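## Task

Take the plate labelled F01 out of the incubator and set it in out-nest O1: lying flat within the nest's locating guides, its well A1 at the nest corner marked A1, and its lid seated all the way down. All other plates and lids must be left as they were. The incubator door must finish closed and latched by its catch. Nothing counts if only the robot's grip or contact is keeping it that way at the end. Finish with the gripper released and moved away.

## Robot and tools

Robot: one arm with four joints (a vertical lift, shoulder, elbow, wrist yaw) carrying a two-finger gripper that always stays level; it cannot tilt. There is only this one arm, so every motion argument is a single row. The controlled point, end_effector_position, lies midway between the two rubber pads, 2 to 3 cm short of the fingertips.

Frames. Scene frame: origin on the table surface under the arm base, +z up, +y to the left when facing along +x. Gripper frame: fingers point along its +x, they open and close along its y, and rz turns about its z from +x toward +y.

The row. Every motion argument is one row of 5 numbers, each in [-1, 1], ordered dx, dy, dz, rz, opening. The first four are an offset in the gripper's own axes, not a pose; 1.0 equals 0.6 m for dx, dy, dz and 180 degrees for rz. The offset is counted from the gripper pose printed in the most recent result that shows it; if no result in the current scene has shown it yet, or for a second or later call within the same reply, it is counted from wherever the hand is when that action begins. Opening is absolute, not an offset: +1 is fully open (0.140 m), -1 is closed, which still leaves 0.066 m between pads. Closing from fully open needs at least about 0.6 s. An all-zero offset is not a pause: it drives the hand back to its reference pose.

execute_actions: argument actions is a list with zero or one item, plus optional pictures (true/false). Empty list: just report the state. Action: {"rows": [...], "steps": n}, with 1 to 15 rows and n up to 15 control steps of 1/30 s (default 15); one row is applied per step, the last row repeating if rows run out. Every row refers to the same reference pose, so rows are not cumulative. Wait: {"steps": n} alone, n up to 300, counted from the previous result, with thinking time included. If refused, nothing is sent.

move: target is one row as above (offset from the same reference); speed is top path speed in m/s, 0.002 to 0.5, default 0.25, with rotation capped at twice that value in rad/s. The path is straight, lasts 0.5 to 10 s (cut off at 10 s), takes the shorter turn, and does not avoid obstacles. The hand can lag, wander, or overshoot speed, most when the arm is nearly stretched out. The opening is applied when the move starts. The result adds a "move:" line: ending done (settled near target), or off_target, moving, held, fault, plus which limits acted (paced = sent pose clipped; held = a check blocked some steps, after which the arm may then rush faster than speed), and the distance left to target. A faster move or a target set deeper past a contact gives a harder impact or push.

wait: seconds, 0 to 10; nothing new is sent. zoom_image: camera (cam_head_left, cam_head_right or cam_wrist, all 504x504) and region [x0, y0, x1, y1] in pixels from the top-left, no larger than 504 by 504. finished_scene: scene number, 1 or 2; irreversible, it grades the scene and starts the next, whose task appears in its result.

Reading results. The state line gives end_effector_position (m) and end_effector_quat_wxyz in the scene frame; at long reach the printed position drifts from the true one. Joint positions lists lift (m, 0 to 0.550), shoulder (-2.000 to 2.000), elbow (-2.800 to 2.800), wrist yaw (-12.566 to 12.566, rad), then the pad gap in m. grip_measured is the finger opening on the command scale, with a constant error up to about 1 mm. A "pose unreachable" line and HELD marks mean the clearance check altered or blocked what was sent on those steps. "Hand target" shows where the controller is currently steering.

Control behaviour. Each step, the commanded pose is limited to 70 mm and 16 degrees from the measured pose; after an action ends the arm continues only to that last clipped pose, so long moves may need follow-up calls. Joints slow and stop together. Offsets from a measured pose do not dig deeper into something rigid, but they do into something that yields.

Gripping: to hold, command about 0.04 below grip_measured; less than that grips more gently. Each pad pushes up to roughly 18 N; a quick close can squeeze harder or bounce open. A held part may occasionally be briefly tugged.

Hazards to avoid: elbow angle within 0.4 rad of 0 (arm can collapse and fault); contact torque reaching a load limit (lift 55.8 N, shoulder 8.37 N m, elbow 4.18 N m, wrist yaw 1.39 N m, load weight included) stops the arm for 10 s and drops the rest of the call; motors heat while carrying, warning MOTOR HOT from 85 °C and braking with OVER-TEMPERATURE FAULT at 100 °C. Avoid dropping, slipping, slamming, hard bumps, strong pushes, and above all anything leaving the table. Stops of any kind are undesirable.

Scene facts: a pushed incubator door keeps swinging by itself; once it swings well beyond 90 degrees its outside face is out of reach for closing it. Plates in the incubator show their ID on the front. On a labelled item, well A1 sits at the labelled short end, in the corner on the far side from the labelled long side. Camera intrinsics are supplied per camera (pinhole with radial distortion) for estimating positions from images.

Each tool is called after ">>>" by a JSON object that holds its "method" and its "body", one argument or row to a line.

## Session

>>> {"method": "execute_actions", "body": {
  "actions": []
}}

Scene clock: 0.00 s of 9600.00 s.
end_effector_position=(+0.5783, +0.0153, +0.1000) grip_measured=+1.00 end_effector_quat_wxyz=(+0.801, -0.000, -0.000, +0.598)
Joint positions: [ 0.095 -0.992 -1.647 -2.362  0.14 ]
Hand target: +0.578, +0.015, +0.100; +0.801, -0.000, -0.000, +0.598

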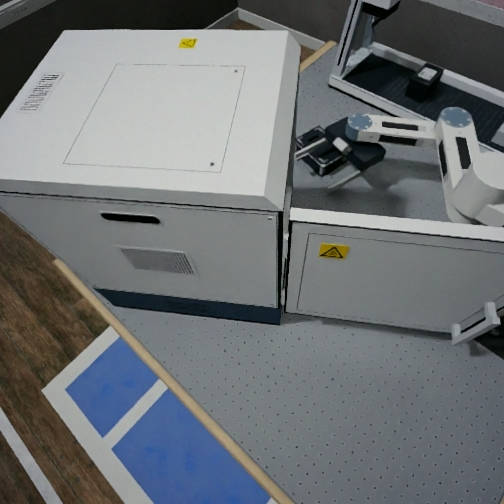

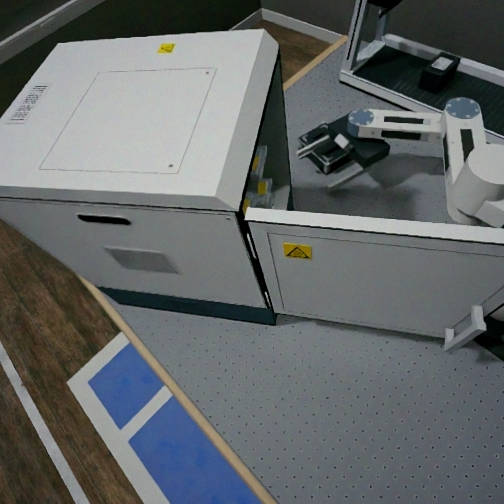

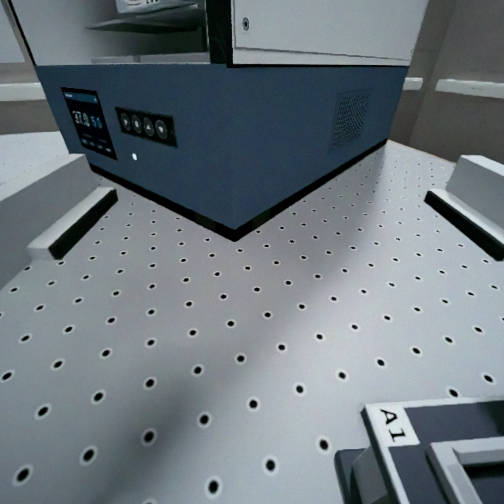

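>>> {"method": "move", "body": {
  "target": [0,0,0.3,0.1,1]
}}

Scene clock: 16.70 s of 9600.00 s.
end_effector_position=(+0.5783, +0.0153, +0.2800) grip_measured=+1.00 end_effector_quat_wxyz=(+0.698, -0.000, -0.000, +0.716)
Joint positions: [ 0.275 -0.858 -1.913 -1.917  0.14 ]
Hand target: +0.578, +0.015, +0.280; +0.698, -0.000, -0.000, +0.716
Off the commanded pose: 0.000 m, 0 deg.
After step 90, 12.57 s passed at rest.
move: done

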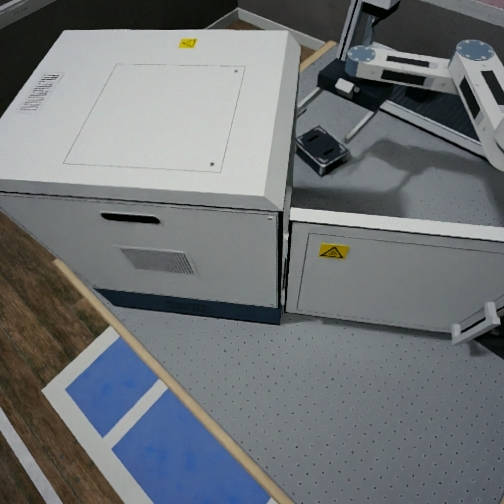

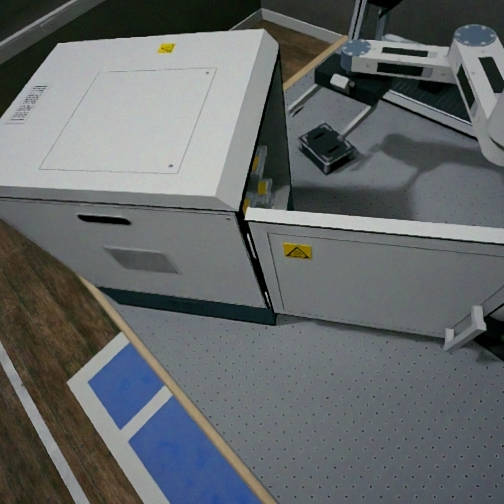

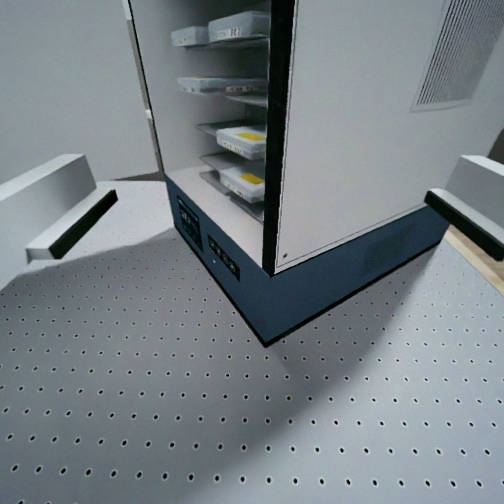

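>>> {"method": "move", "body": {
  "target": [0.05,0.22,0,-0.31,1]
}}

>>> {"method": "move", "body": {
  "target": [0,0.25,0,0,1]
}}

Scene clock: 30.00 s of 9600.00 s.
end_effector_position=(+0.4455, +0.0420, +0.2800) grip_measured=+1.00 end_effector_quat_wxyz=(+0.952, -0.000, -0.000, +0.306)
Joint positions: [ 0.275 -1.273 -0.614 -3.773  0.14 ]
Hand target: +0.446, +0.042, +0.280; +0.952, -0.000, -0.000, +0.306
Off the commanded pose: 0.000 m, 0 deg.
After step 90, 8.00 s passed at rest.
move: done

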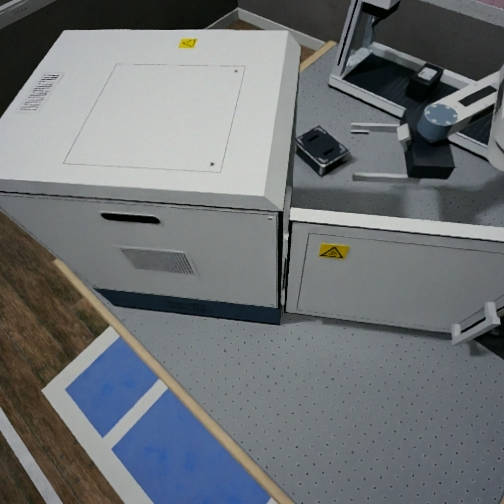

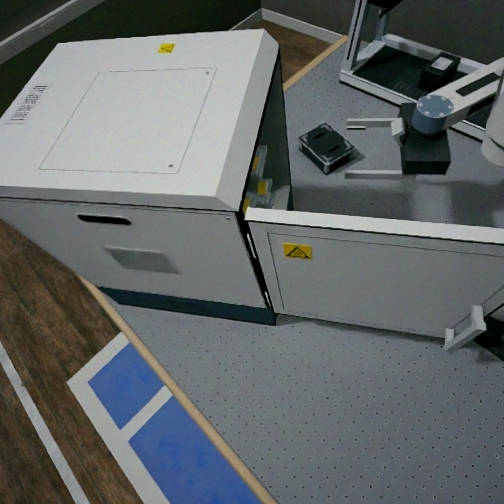

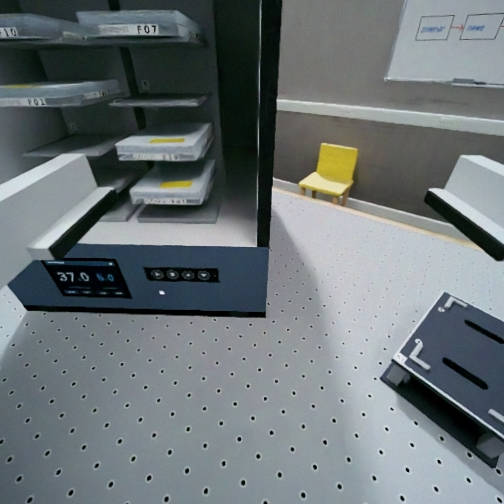

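Scene clock: 31.33 s of 9600.00 s.
end_effector_position=(+0.3582, +0.1639, +0.2800) grip_measured=+1.00 end_effector_quat_wxyz=(+0.952, -0.000, -0.000, +0.306)
Joint positions: [ 0.275 -0.134 -0.388 -5.138  0.14 ]
Hand target: +0.358, +0.164, +0.280; +0.952, -0.000, -0.000, +0.306
Off the commanded pose: 0.000 m, 0 deg.
move: done

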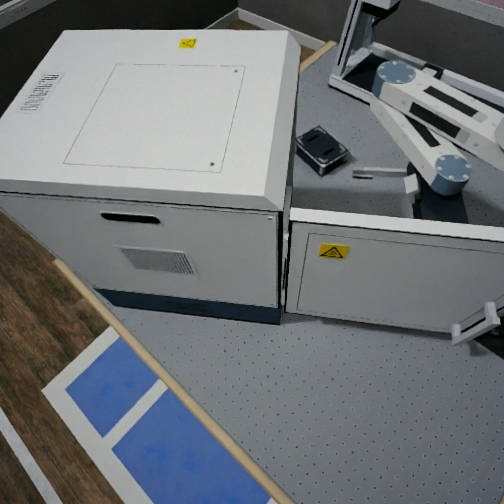

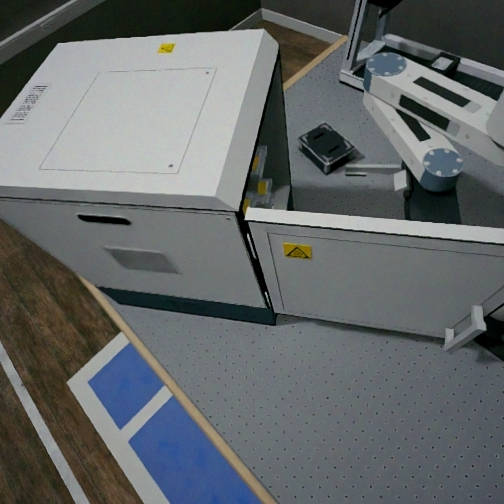

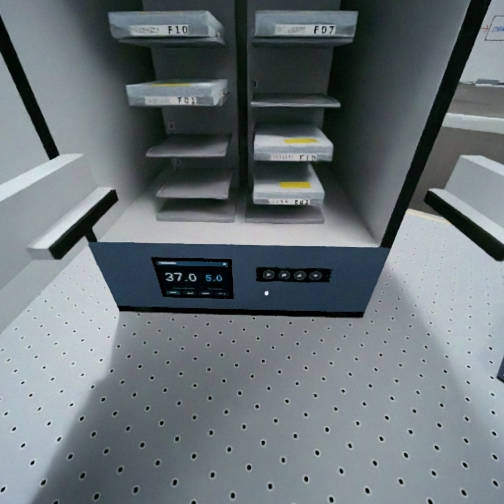

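>>> {"method": "zoom_image", "body": {
  "camera": "cam_wrist",
  "region": [90,0,370,230]
}}

>>> {"method": "zoom_image", "body": {
  "camera": "cam_head_right",
  "region": [230,30,500,230]
}}

Region (90, 0, 370, 230) of cam_wrist's 504x504 image, scaled by 1.800, with more detail than that image has; it fills the top 414 rows of this view, and the rest is white.

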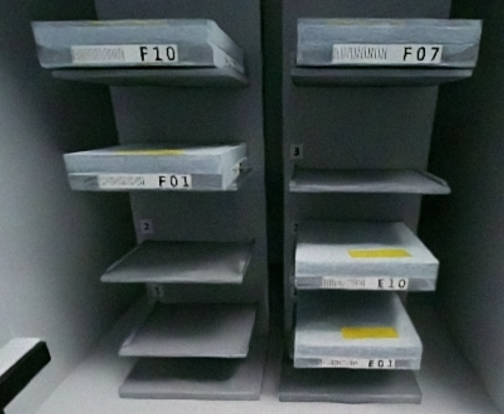

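Region (230, 30, 500, 230) of cam_head_right's 504x504 image, scaled by 1.867, with more detail than that image has; it fills the top 373 rows of this view, and the rest is white.

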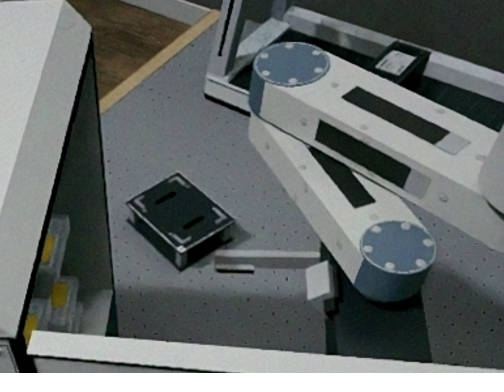

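>>> {"method": "move", "body": {
  "target": [0.24,0.138,0.03,0,0.2]
}}

Scene clock: 62.70 s of 9600.00 s.
end_effector_position=(+0.4269, +0.3151, +0.2980) grip_measured=+0.20 end_effector_quat_wxyz=(+0.952, -0.000, -0.000, +0.306)
Joint positions: [ 0.293  0.136 -1.088 -4.709  0.11 ]
Hand target: +0.427, +0.315, +0.298; +0.952, -0.000, -0.000, +0.306
Off the commanded pose: 0.000 m, 0 deg.
After step 90, 27.30 s passed at rest.
move: done

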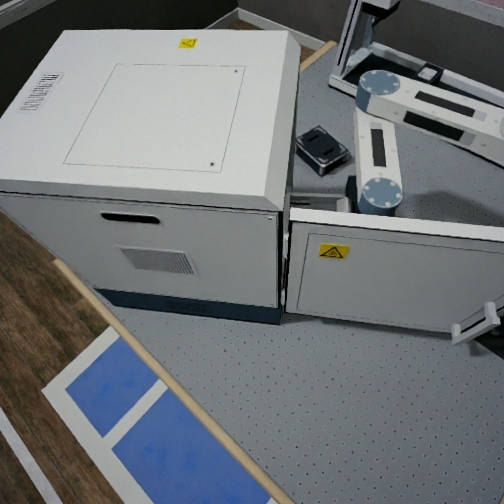

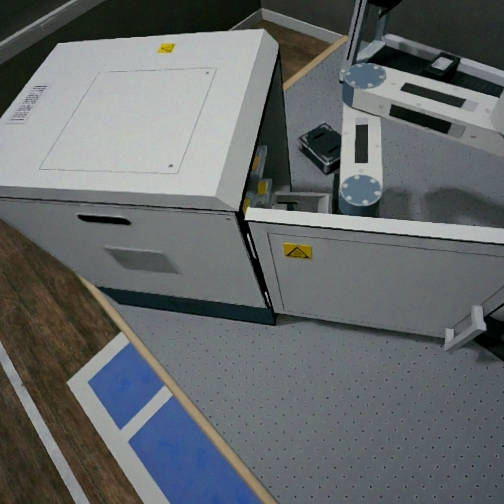

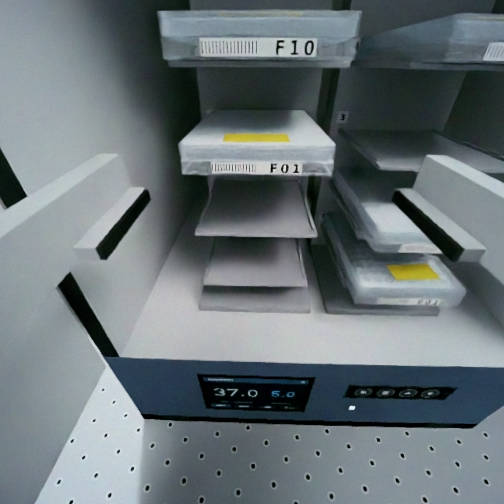

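>>> {"method": "move", "body": {
  "target": [0.075,0.01,0,0,0.05],
  "speed": 0.08
}}

Scene clock: 71.97 s of 9600.00 s.
end_effector_position=(+0.4602, +0.3462, +0.2980) grip_measured=+0.05 end_effector_quat_wxyz=(+0.952, -0.000, -0.000, +0.306)
Joint positions: [ 0.293  0.174 -1.295 -4.54   0.105]
Hand target: +0.460, +0.346, +0.298; +0.952, -0.000, -0.000, +0.306
Off the commanded pose: 0.000 m, 0 deg.
After step 90, 5.43 s passed at rest.
move: done

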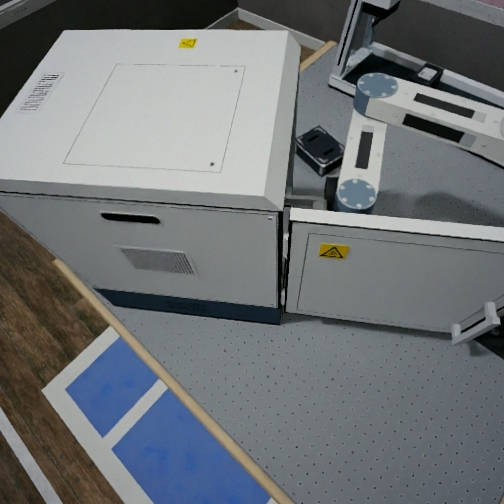

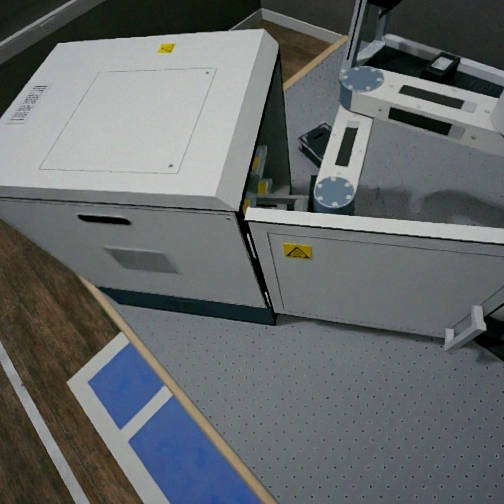

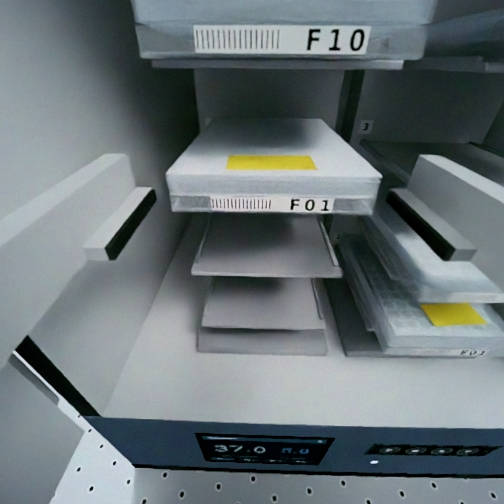

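>>> {"method": "move", "body": {
  "target": [0.115,0,-0.002,0,-0.1],
  "speed": 0.05
}}

>>> {"method": "move", "body": {
  "target": [0,0,0,0,-0.4]
}}

Scene clock: 78.93 s of 9600.00 s.
end_effector_position=(+0.5164, +0.3862, +0.2969) grip_measured=-0.10 end_effector_quat_wxyz=(+0.952, -0.000, -0.000, +0.306)
Joint positions: [ 0.292  0.248 -1.635 -4.275  0.099]
Hand target: +0.516, +0.386, +0.297; +0.952, -0.000, -0.000, +0.306
Off the commanded pose: 0.000 m, 0 deg.
After step 90, 2.33 s passed at rest.
move: done

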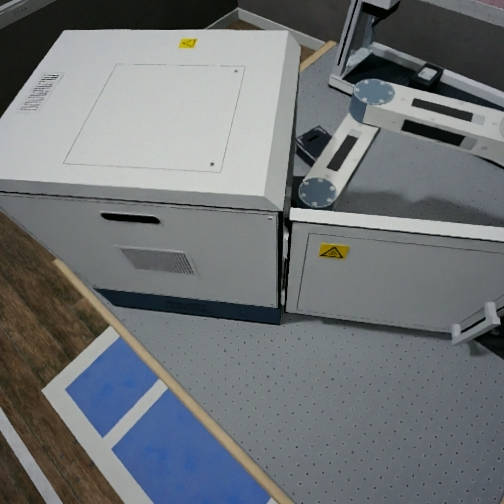

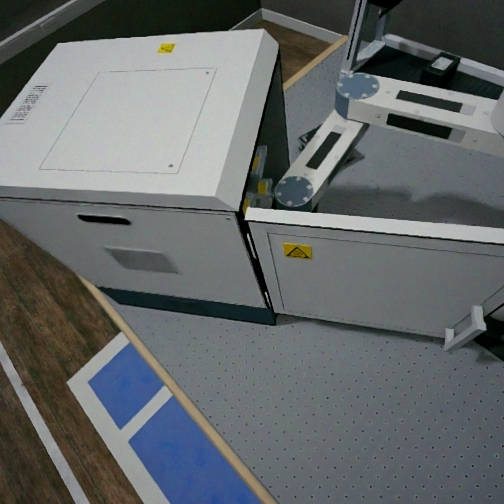

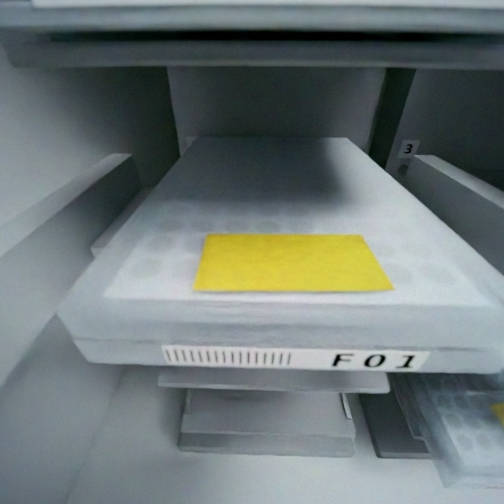

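Scene clock: 79.43 s of 9600.00 s.
end_effector_position=(+0.5170, +0.3856, +0.2969) grip_measured=-0.26 end_effector_quat_wxyz=(+0.953, -0.000, -0.000, +0.304)
Joint positions: [ 0.292  0.248 -1.636 -4.278  0.093]
Hand target: +0.516, +0.386, +0.297; +0.952, -0.000, -0.000, +0.306
Off the commanded pose: 0.001 m, 0 deg.
move: done

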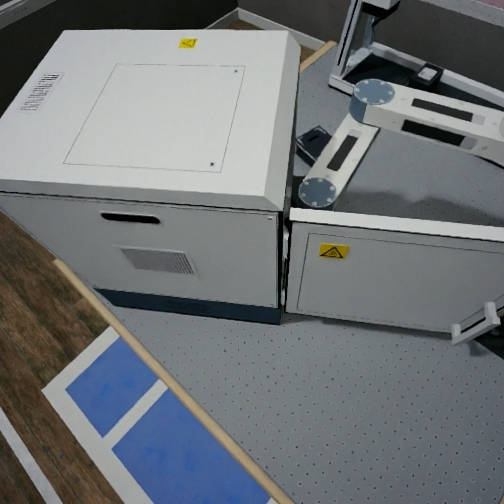

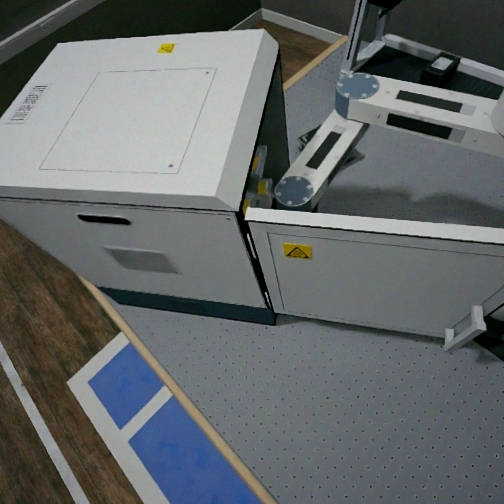

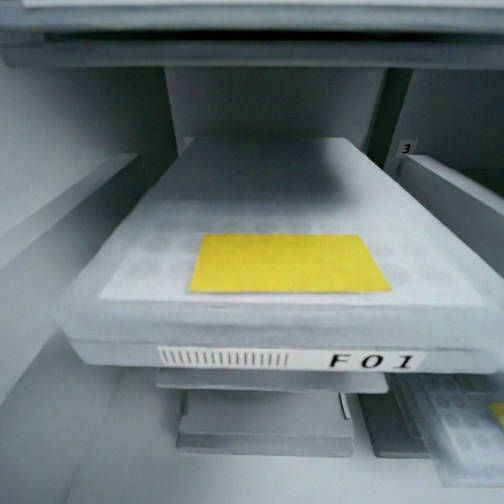

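>>> {"method": "move", "body": {
  "target": [0,-0.005,0,-0.003,-0.3],
  "speed": 0.01
}}

>>> {"method": "move", "body": {
  "target": [0,0,0,0,-0.42]
}}

Scene clock: 85.93 s of 9600.00 s.
end_effector_position=(+0.5170, +0.3855, +0.2969) grip_measured=-0.26 end_effector_quat_wxyz=(+0.953, -0.000, -0.000, +0.304)
Joint positions: [ 0.292  0.246 -1.634 -4.277  0.093]
Hand target: +0.519, +0.383, +0.297; +0.954, -0.000, -0.000, +0.299
Off the commanded pose: 0.003 m, 1 deg.
After step 90, 2.80 s passed at rest.
move: done

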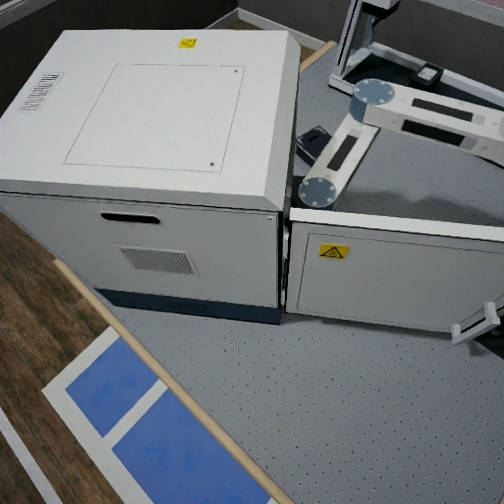

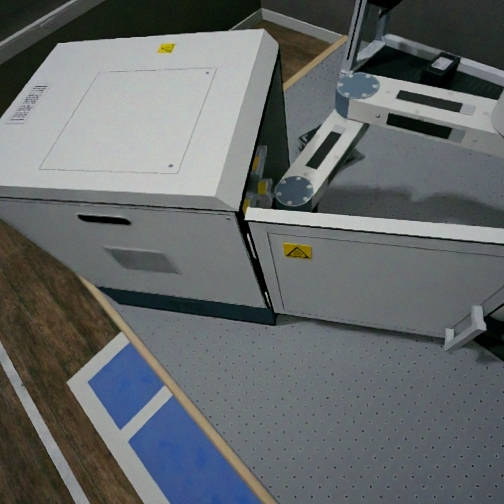

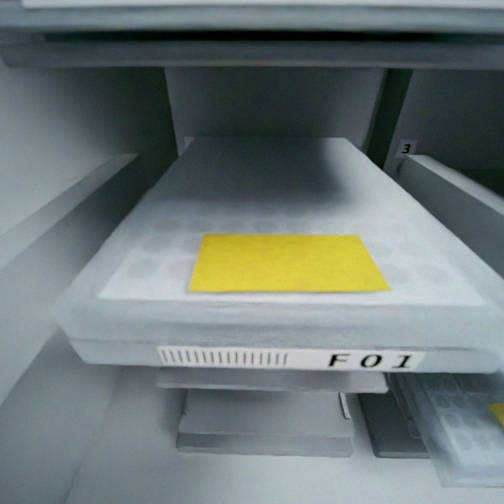

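Scene clock: 86.43 s of 9600.00 s.
end_effector_position=(+0.5170, +0.3856, +0.2969) grip_measured=-0.26 end_effector_quat_wxyz=(+0.953, -0.000, -0.000, +0.304)
Joint positions: [ 0.292  0.247 -1.635 -4.278  0.093]
Hand target: +0.517, +0.385, +0.297; +0.953, -0.000, -0.000, +0.304
Off the commanded pose: 0.000 m, 0 deg.
move: done

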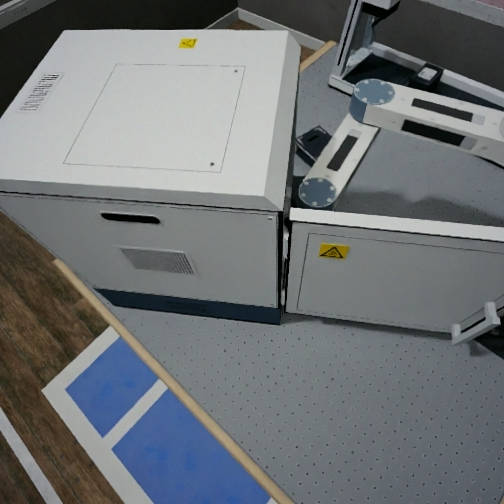

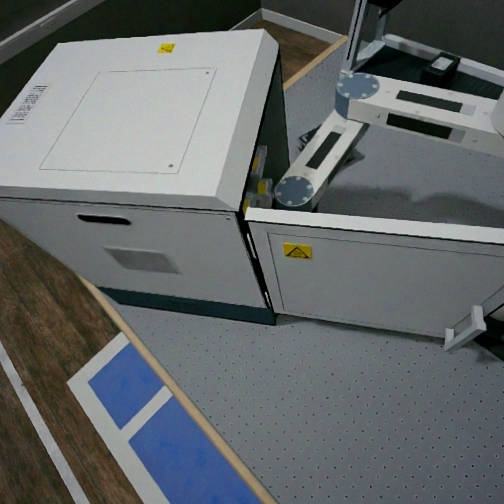

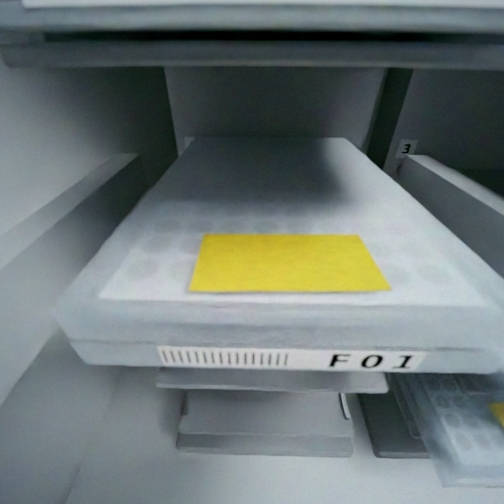

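Gripping the shelf rails; raise slightly.

>>> {"method": "move", "body": {
  "target": [0,0,0,0,-0.15]
}}

>>> {"method": "move", "body": {
  "target": [0,0,0.003,0,-0.15]
}}

>>> {"method": "move", "body": {
  "target": [0,0,0,0,-0.36]
}}

Scene clock: 91.27 s of 9600.00 s.
end_effector_position=(+0.5170, +0.3857, +0.2969) grip_measured=-0.15 end_effector_quat_wxyz=(+0.953, -0.000, -0.000, +0.304)
Joint positions: [ 0.292  0.248 -1.636 -4.278  0.097]
Hand target: +0.517, +0.386, +0.297; +0.953, -0.000, -0.000, +0.304
Off the commanded pose: 0.000 m, 0 deg.
After step 90, 1.13 s passed at rest.
move: done

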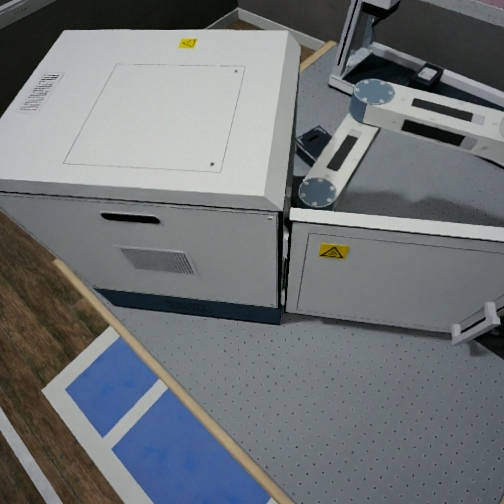

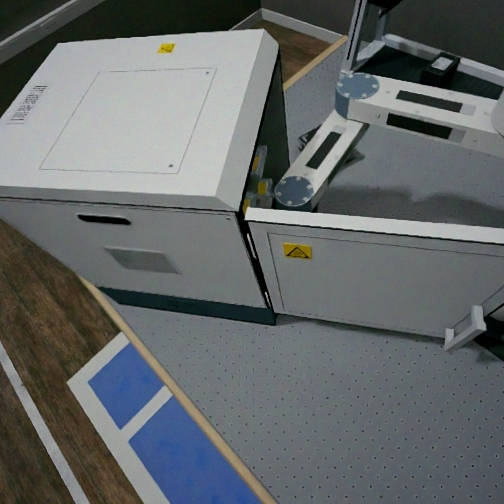

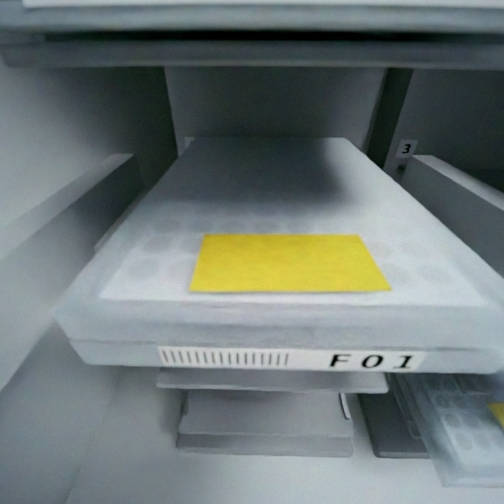

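Scene clock: 91.97 s of 9600.00 s.
end_effector_position=(+0.5170, +0.3857, +0.2986) grip_measured=-0.15 end_effector_quat_wxyz=(+0.953, -0.000, -0.000, +0.304)
Joint positions: [ 0.294  0.248 -1.636 -4.278  0.097]
Hand target: +0.517, +0.386, +0.299; +0.953, -0.000, -0.000, +0.304
Off the commanded pose: 0.000 m, 0 deg.
move: done

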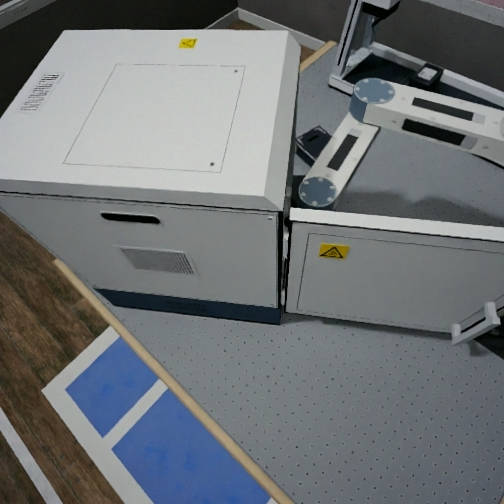

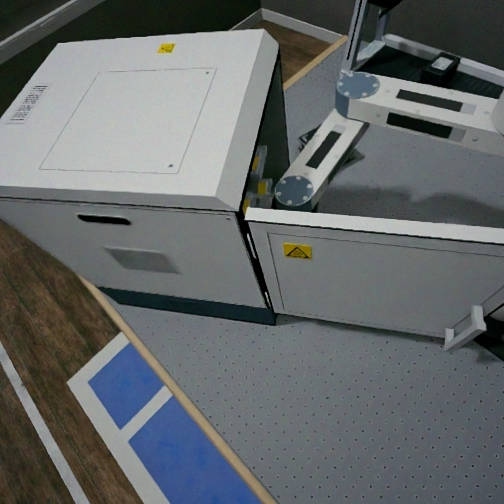

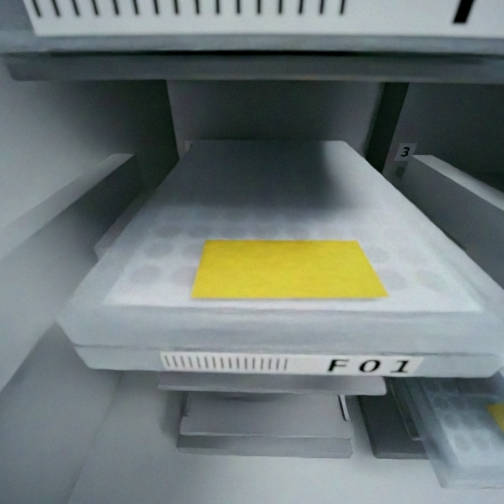

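Scene clock: 92.47 s of 9600.00 s.
end_effector_position=(+0.5170, +0.3856, +0.2987) grip_measured=-0.36 end_effector_quat_wxyz=(+0.953, -0.000, -0.000, +0.304)
Joint positions: [ 0.294  0.248 -1.636 -4.278  0.09 ]
Hand target: +0.517, +0.386, +0.299; +0.953, -0.000, -0.000, +0.304
Off the commanded pose: 0.000 m, 0 deg.
move: done

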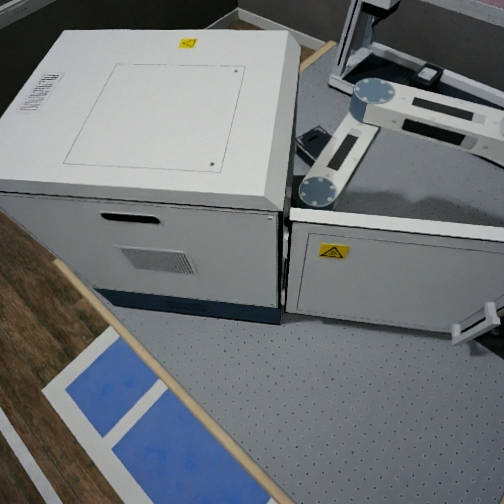

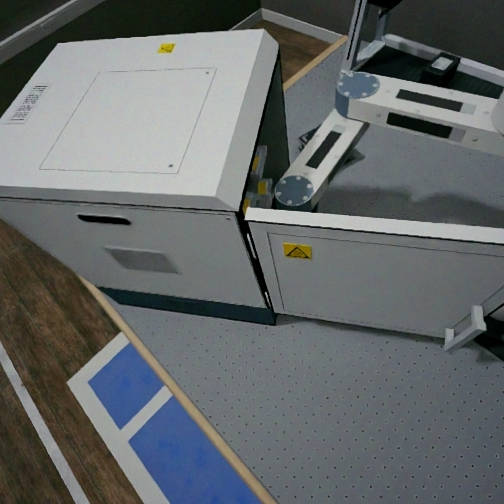

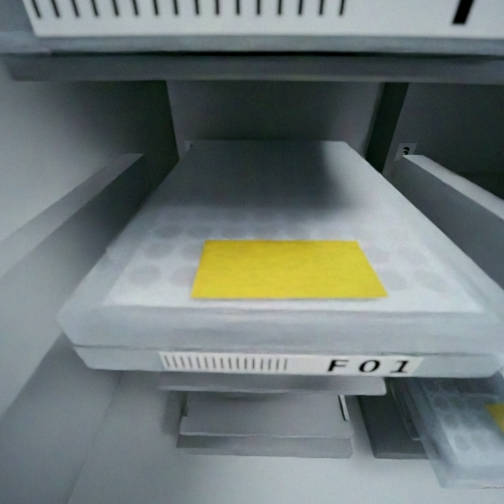

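>>> {"method": "move", "body": {
  "target": [0,0,0,0,-0.52]
}}

>>> {"method": "move", "body": {
  "target": [0,0,0.01,0,-0.52],
  "speed": 0.02
}}

Scene clock: 97.90 s of 9600.00 s.
end_effector_position=(+0.5170, +0.3856, +0.2987) grip_measured=-0.47 end_effector_quat_wxyz=(+0.953, -0.000, -0.000, +0.304)
Joint positions: [ 0.294  0.248 -1.636 -4.278  0.086]
Hand target: +0.517, +0.386, +0.299; +0.953, -0.000, -0.000, +0.304
Off the commanded pose: 0.000 m, 0 deg.
After step 90, 1.93 s passed at rest.
move: done

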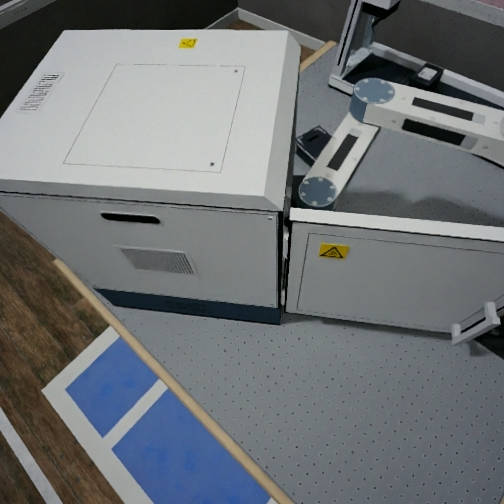

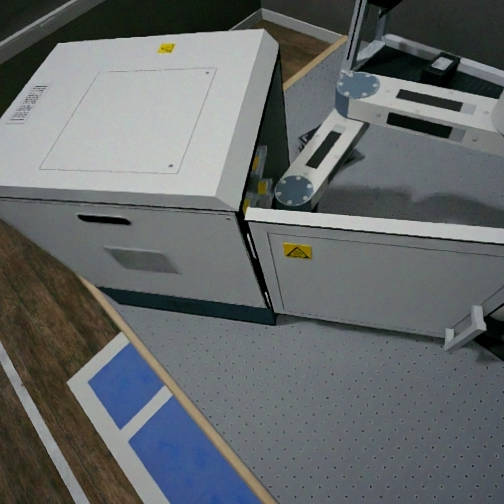

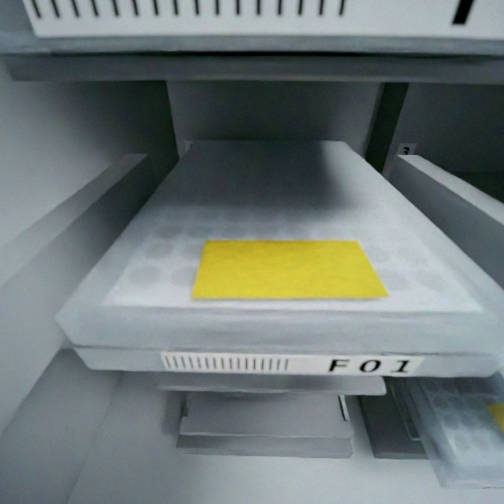

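Scene clock: 98.60 s of 9600.00 s.
end_effector_position=(+0.5170, +0.3856, +0.3047) grip_measured=-0.47 end_effector_quat_wxyz=(+0.953, -0.000, -0.000, +0.304)
Joint positions: [ 0.3    0.248 -1.636 -4.278  0.086]
Hand target: +0.517, +0.386, +0.305; +0.953, -0.000, -0.000, +0.304
Off the commanded pose: 0.000 m, 0 deg.
move: done

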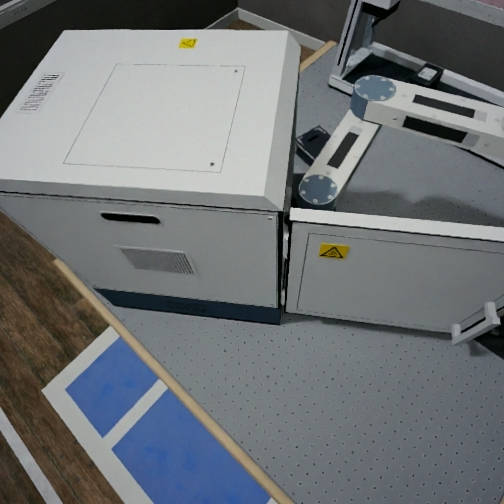

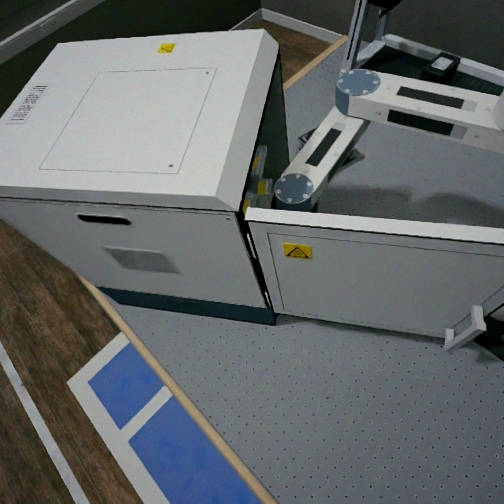

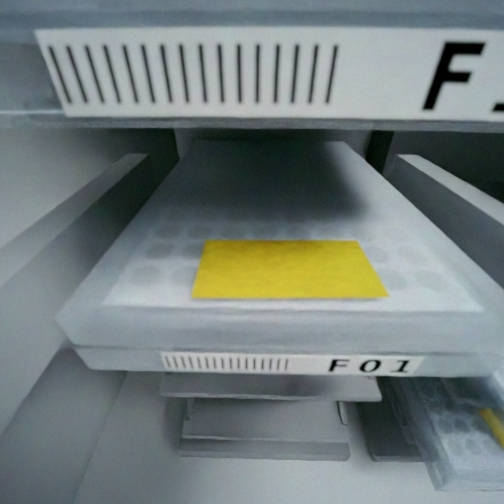

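>>> {"method": "move", "body": {
  "target": [-0.335,0,0,0,-0.52],
  "speed": 0.12
}}

>>> {"method": "move", "body": {
  "target": [0,-0.575,-0.15,0,-0.52],
  "speed": 0.18
}}

>>> {"method": "move", "body": {
  "target": [0.04,-0.07,-0.12,-0.197,-0.52],
  "speed": 0.2
}}

Scene clock: 109.63 s of 9600.00 s.
end_effector_position=(+0.3530, +0.2694, +0.3047) grip_measured=-0.47 end_effector_quat_wxyz=(+0.953, -0.000, -0.000, +0.304)
Joint positions: [ 0.3    0.246 -0.77  -5.142  0.086]
Hand target: +0.353, +0.269, +0.305; +0.953, -0.000, -0.000, +0.304
Off the commanded pose: 0.000 m, 0 deg.
After step 90, 6.07 s passed at rest.
move: done

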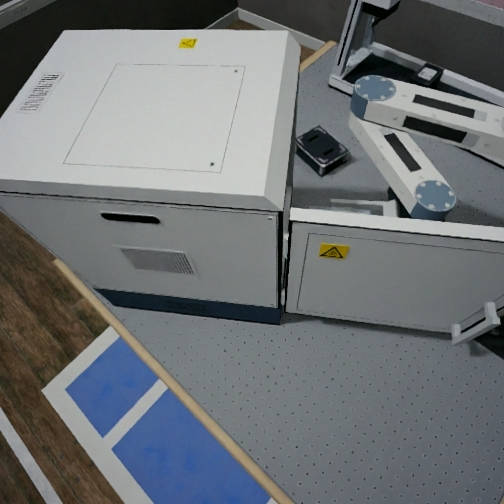

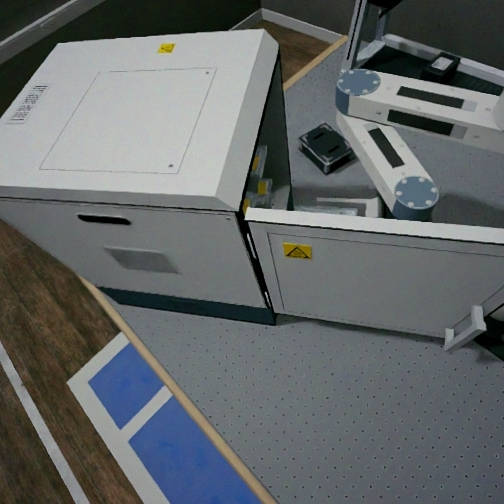

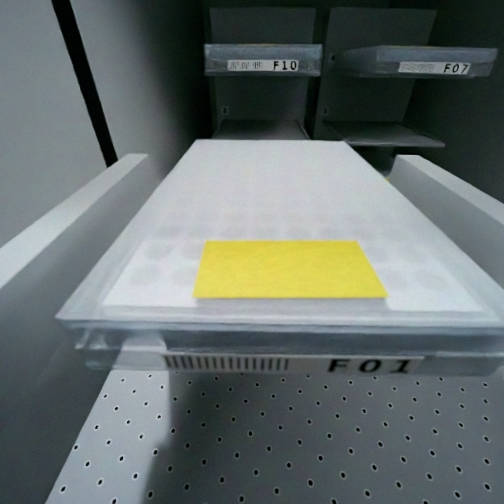

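Scene clock: 111.93 s of 9600.00 s.
end_effector_position=(+0.5525, -0.0121, +0.2146) grip_measured=-0.47 end_effector_quat_wxyz=(+0.953, -0.000, -0.000, +0.303)
Joint positions: [ 0.21  -1.227 -1.124 -3.316  0.086]
Hand target: +0.552, -0.012, +0.215; +0.953, -0.000, -0.000, +0.304
Off the commanded pose: 0.000 m, 0 deg.
move: done

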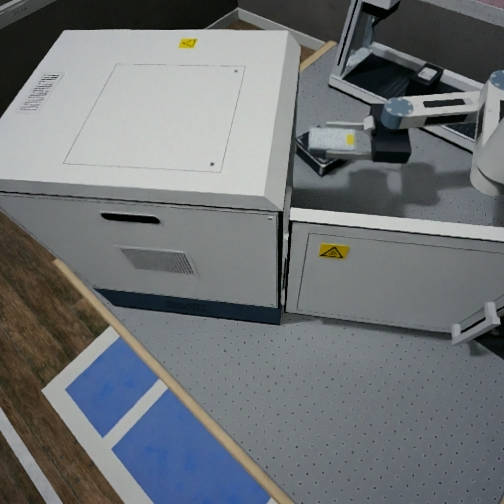

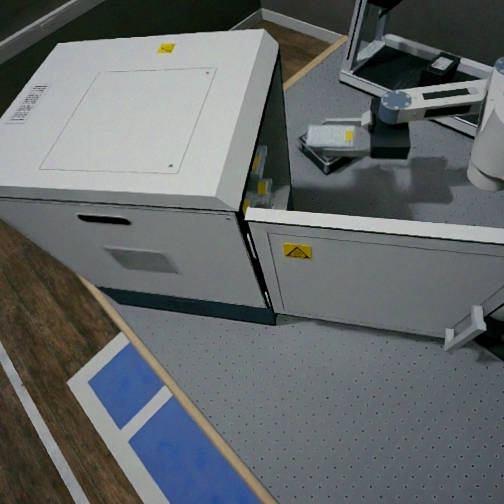

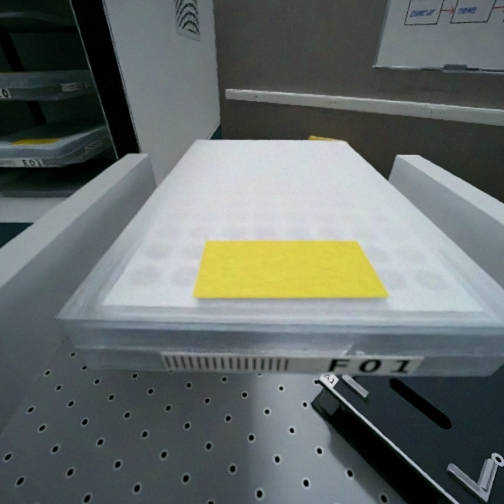

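Scene clock: 113.77 s of 9600.00 s.
end_effector_position=(+0.5963, -0.0324, +0.1425) grip_measured=-0.47 end_effector_quat_wxyz=(+1.000, -0.000, -0.000, -0.001)
Joint positions: [ 0.138 -0.994 -1.143 -4.148  0.086]
Hand target: +0.596, -0.032, +0.143; +1.000, -0.000, -0.000, -0.001
Off the commanded pose: 0.000 m, 0 deg.
move: done

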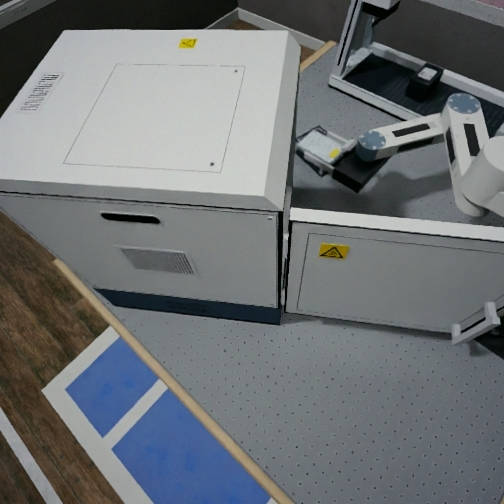

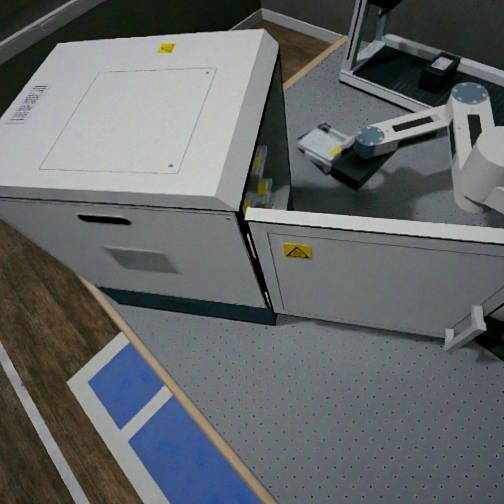

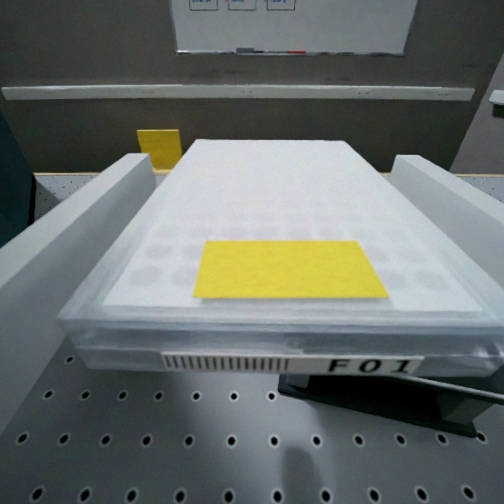

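>>> {"method": "move", "body": {
  "target": [0.1,-0.128,-0.07,-0.075,-0.52],
  "speed": 0.15
}}

Scene clock: 117.97 s of 9600.00 s.
end_effector_position=(+0.6562, -0.1095, +0.1005) grip_measured=-0.47 end_effector_quat_wxyz=(+0.993, -0.000, -0.000, -0.119)
Joint positions: [ 0.095 -0.961 -1.489 -4.071  0.086]
Hand target: +0.656, -0.109, +0.101; +0.993, -0.000, -0.000, -0.118
Off the commanded pose: 0.000 m, 0 deg.
After step 90, 0.10 s passed at rest.
move: done

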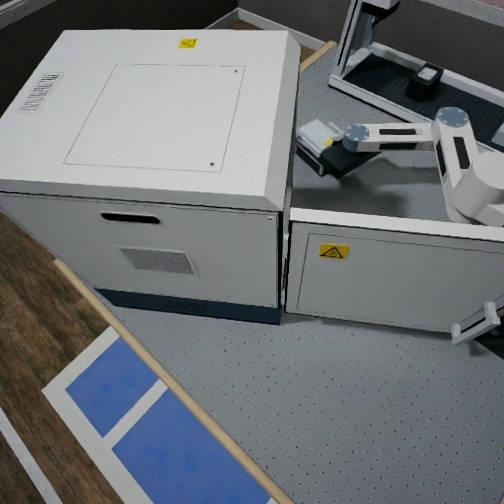

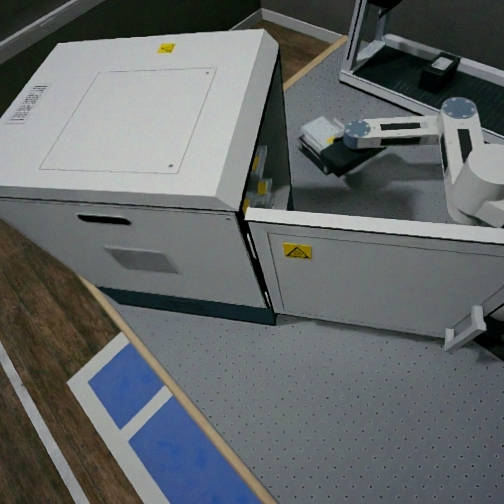

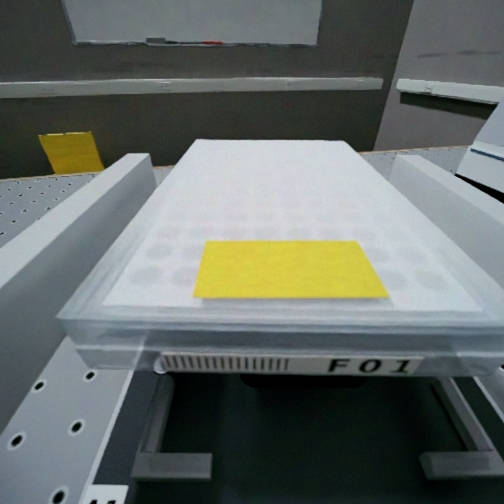

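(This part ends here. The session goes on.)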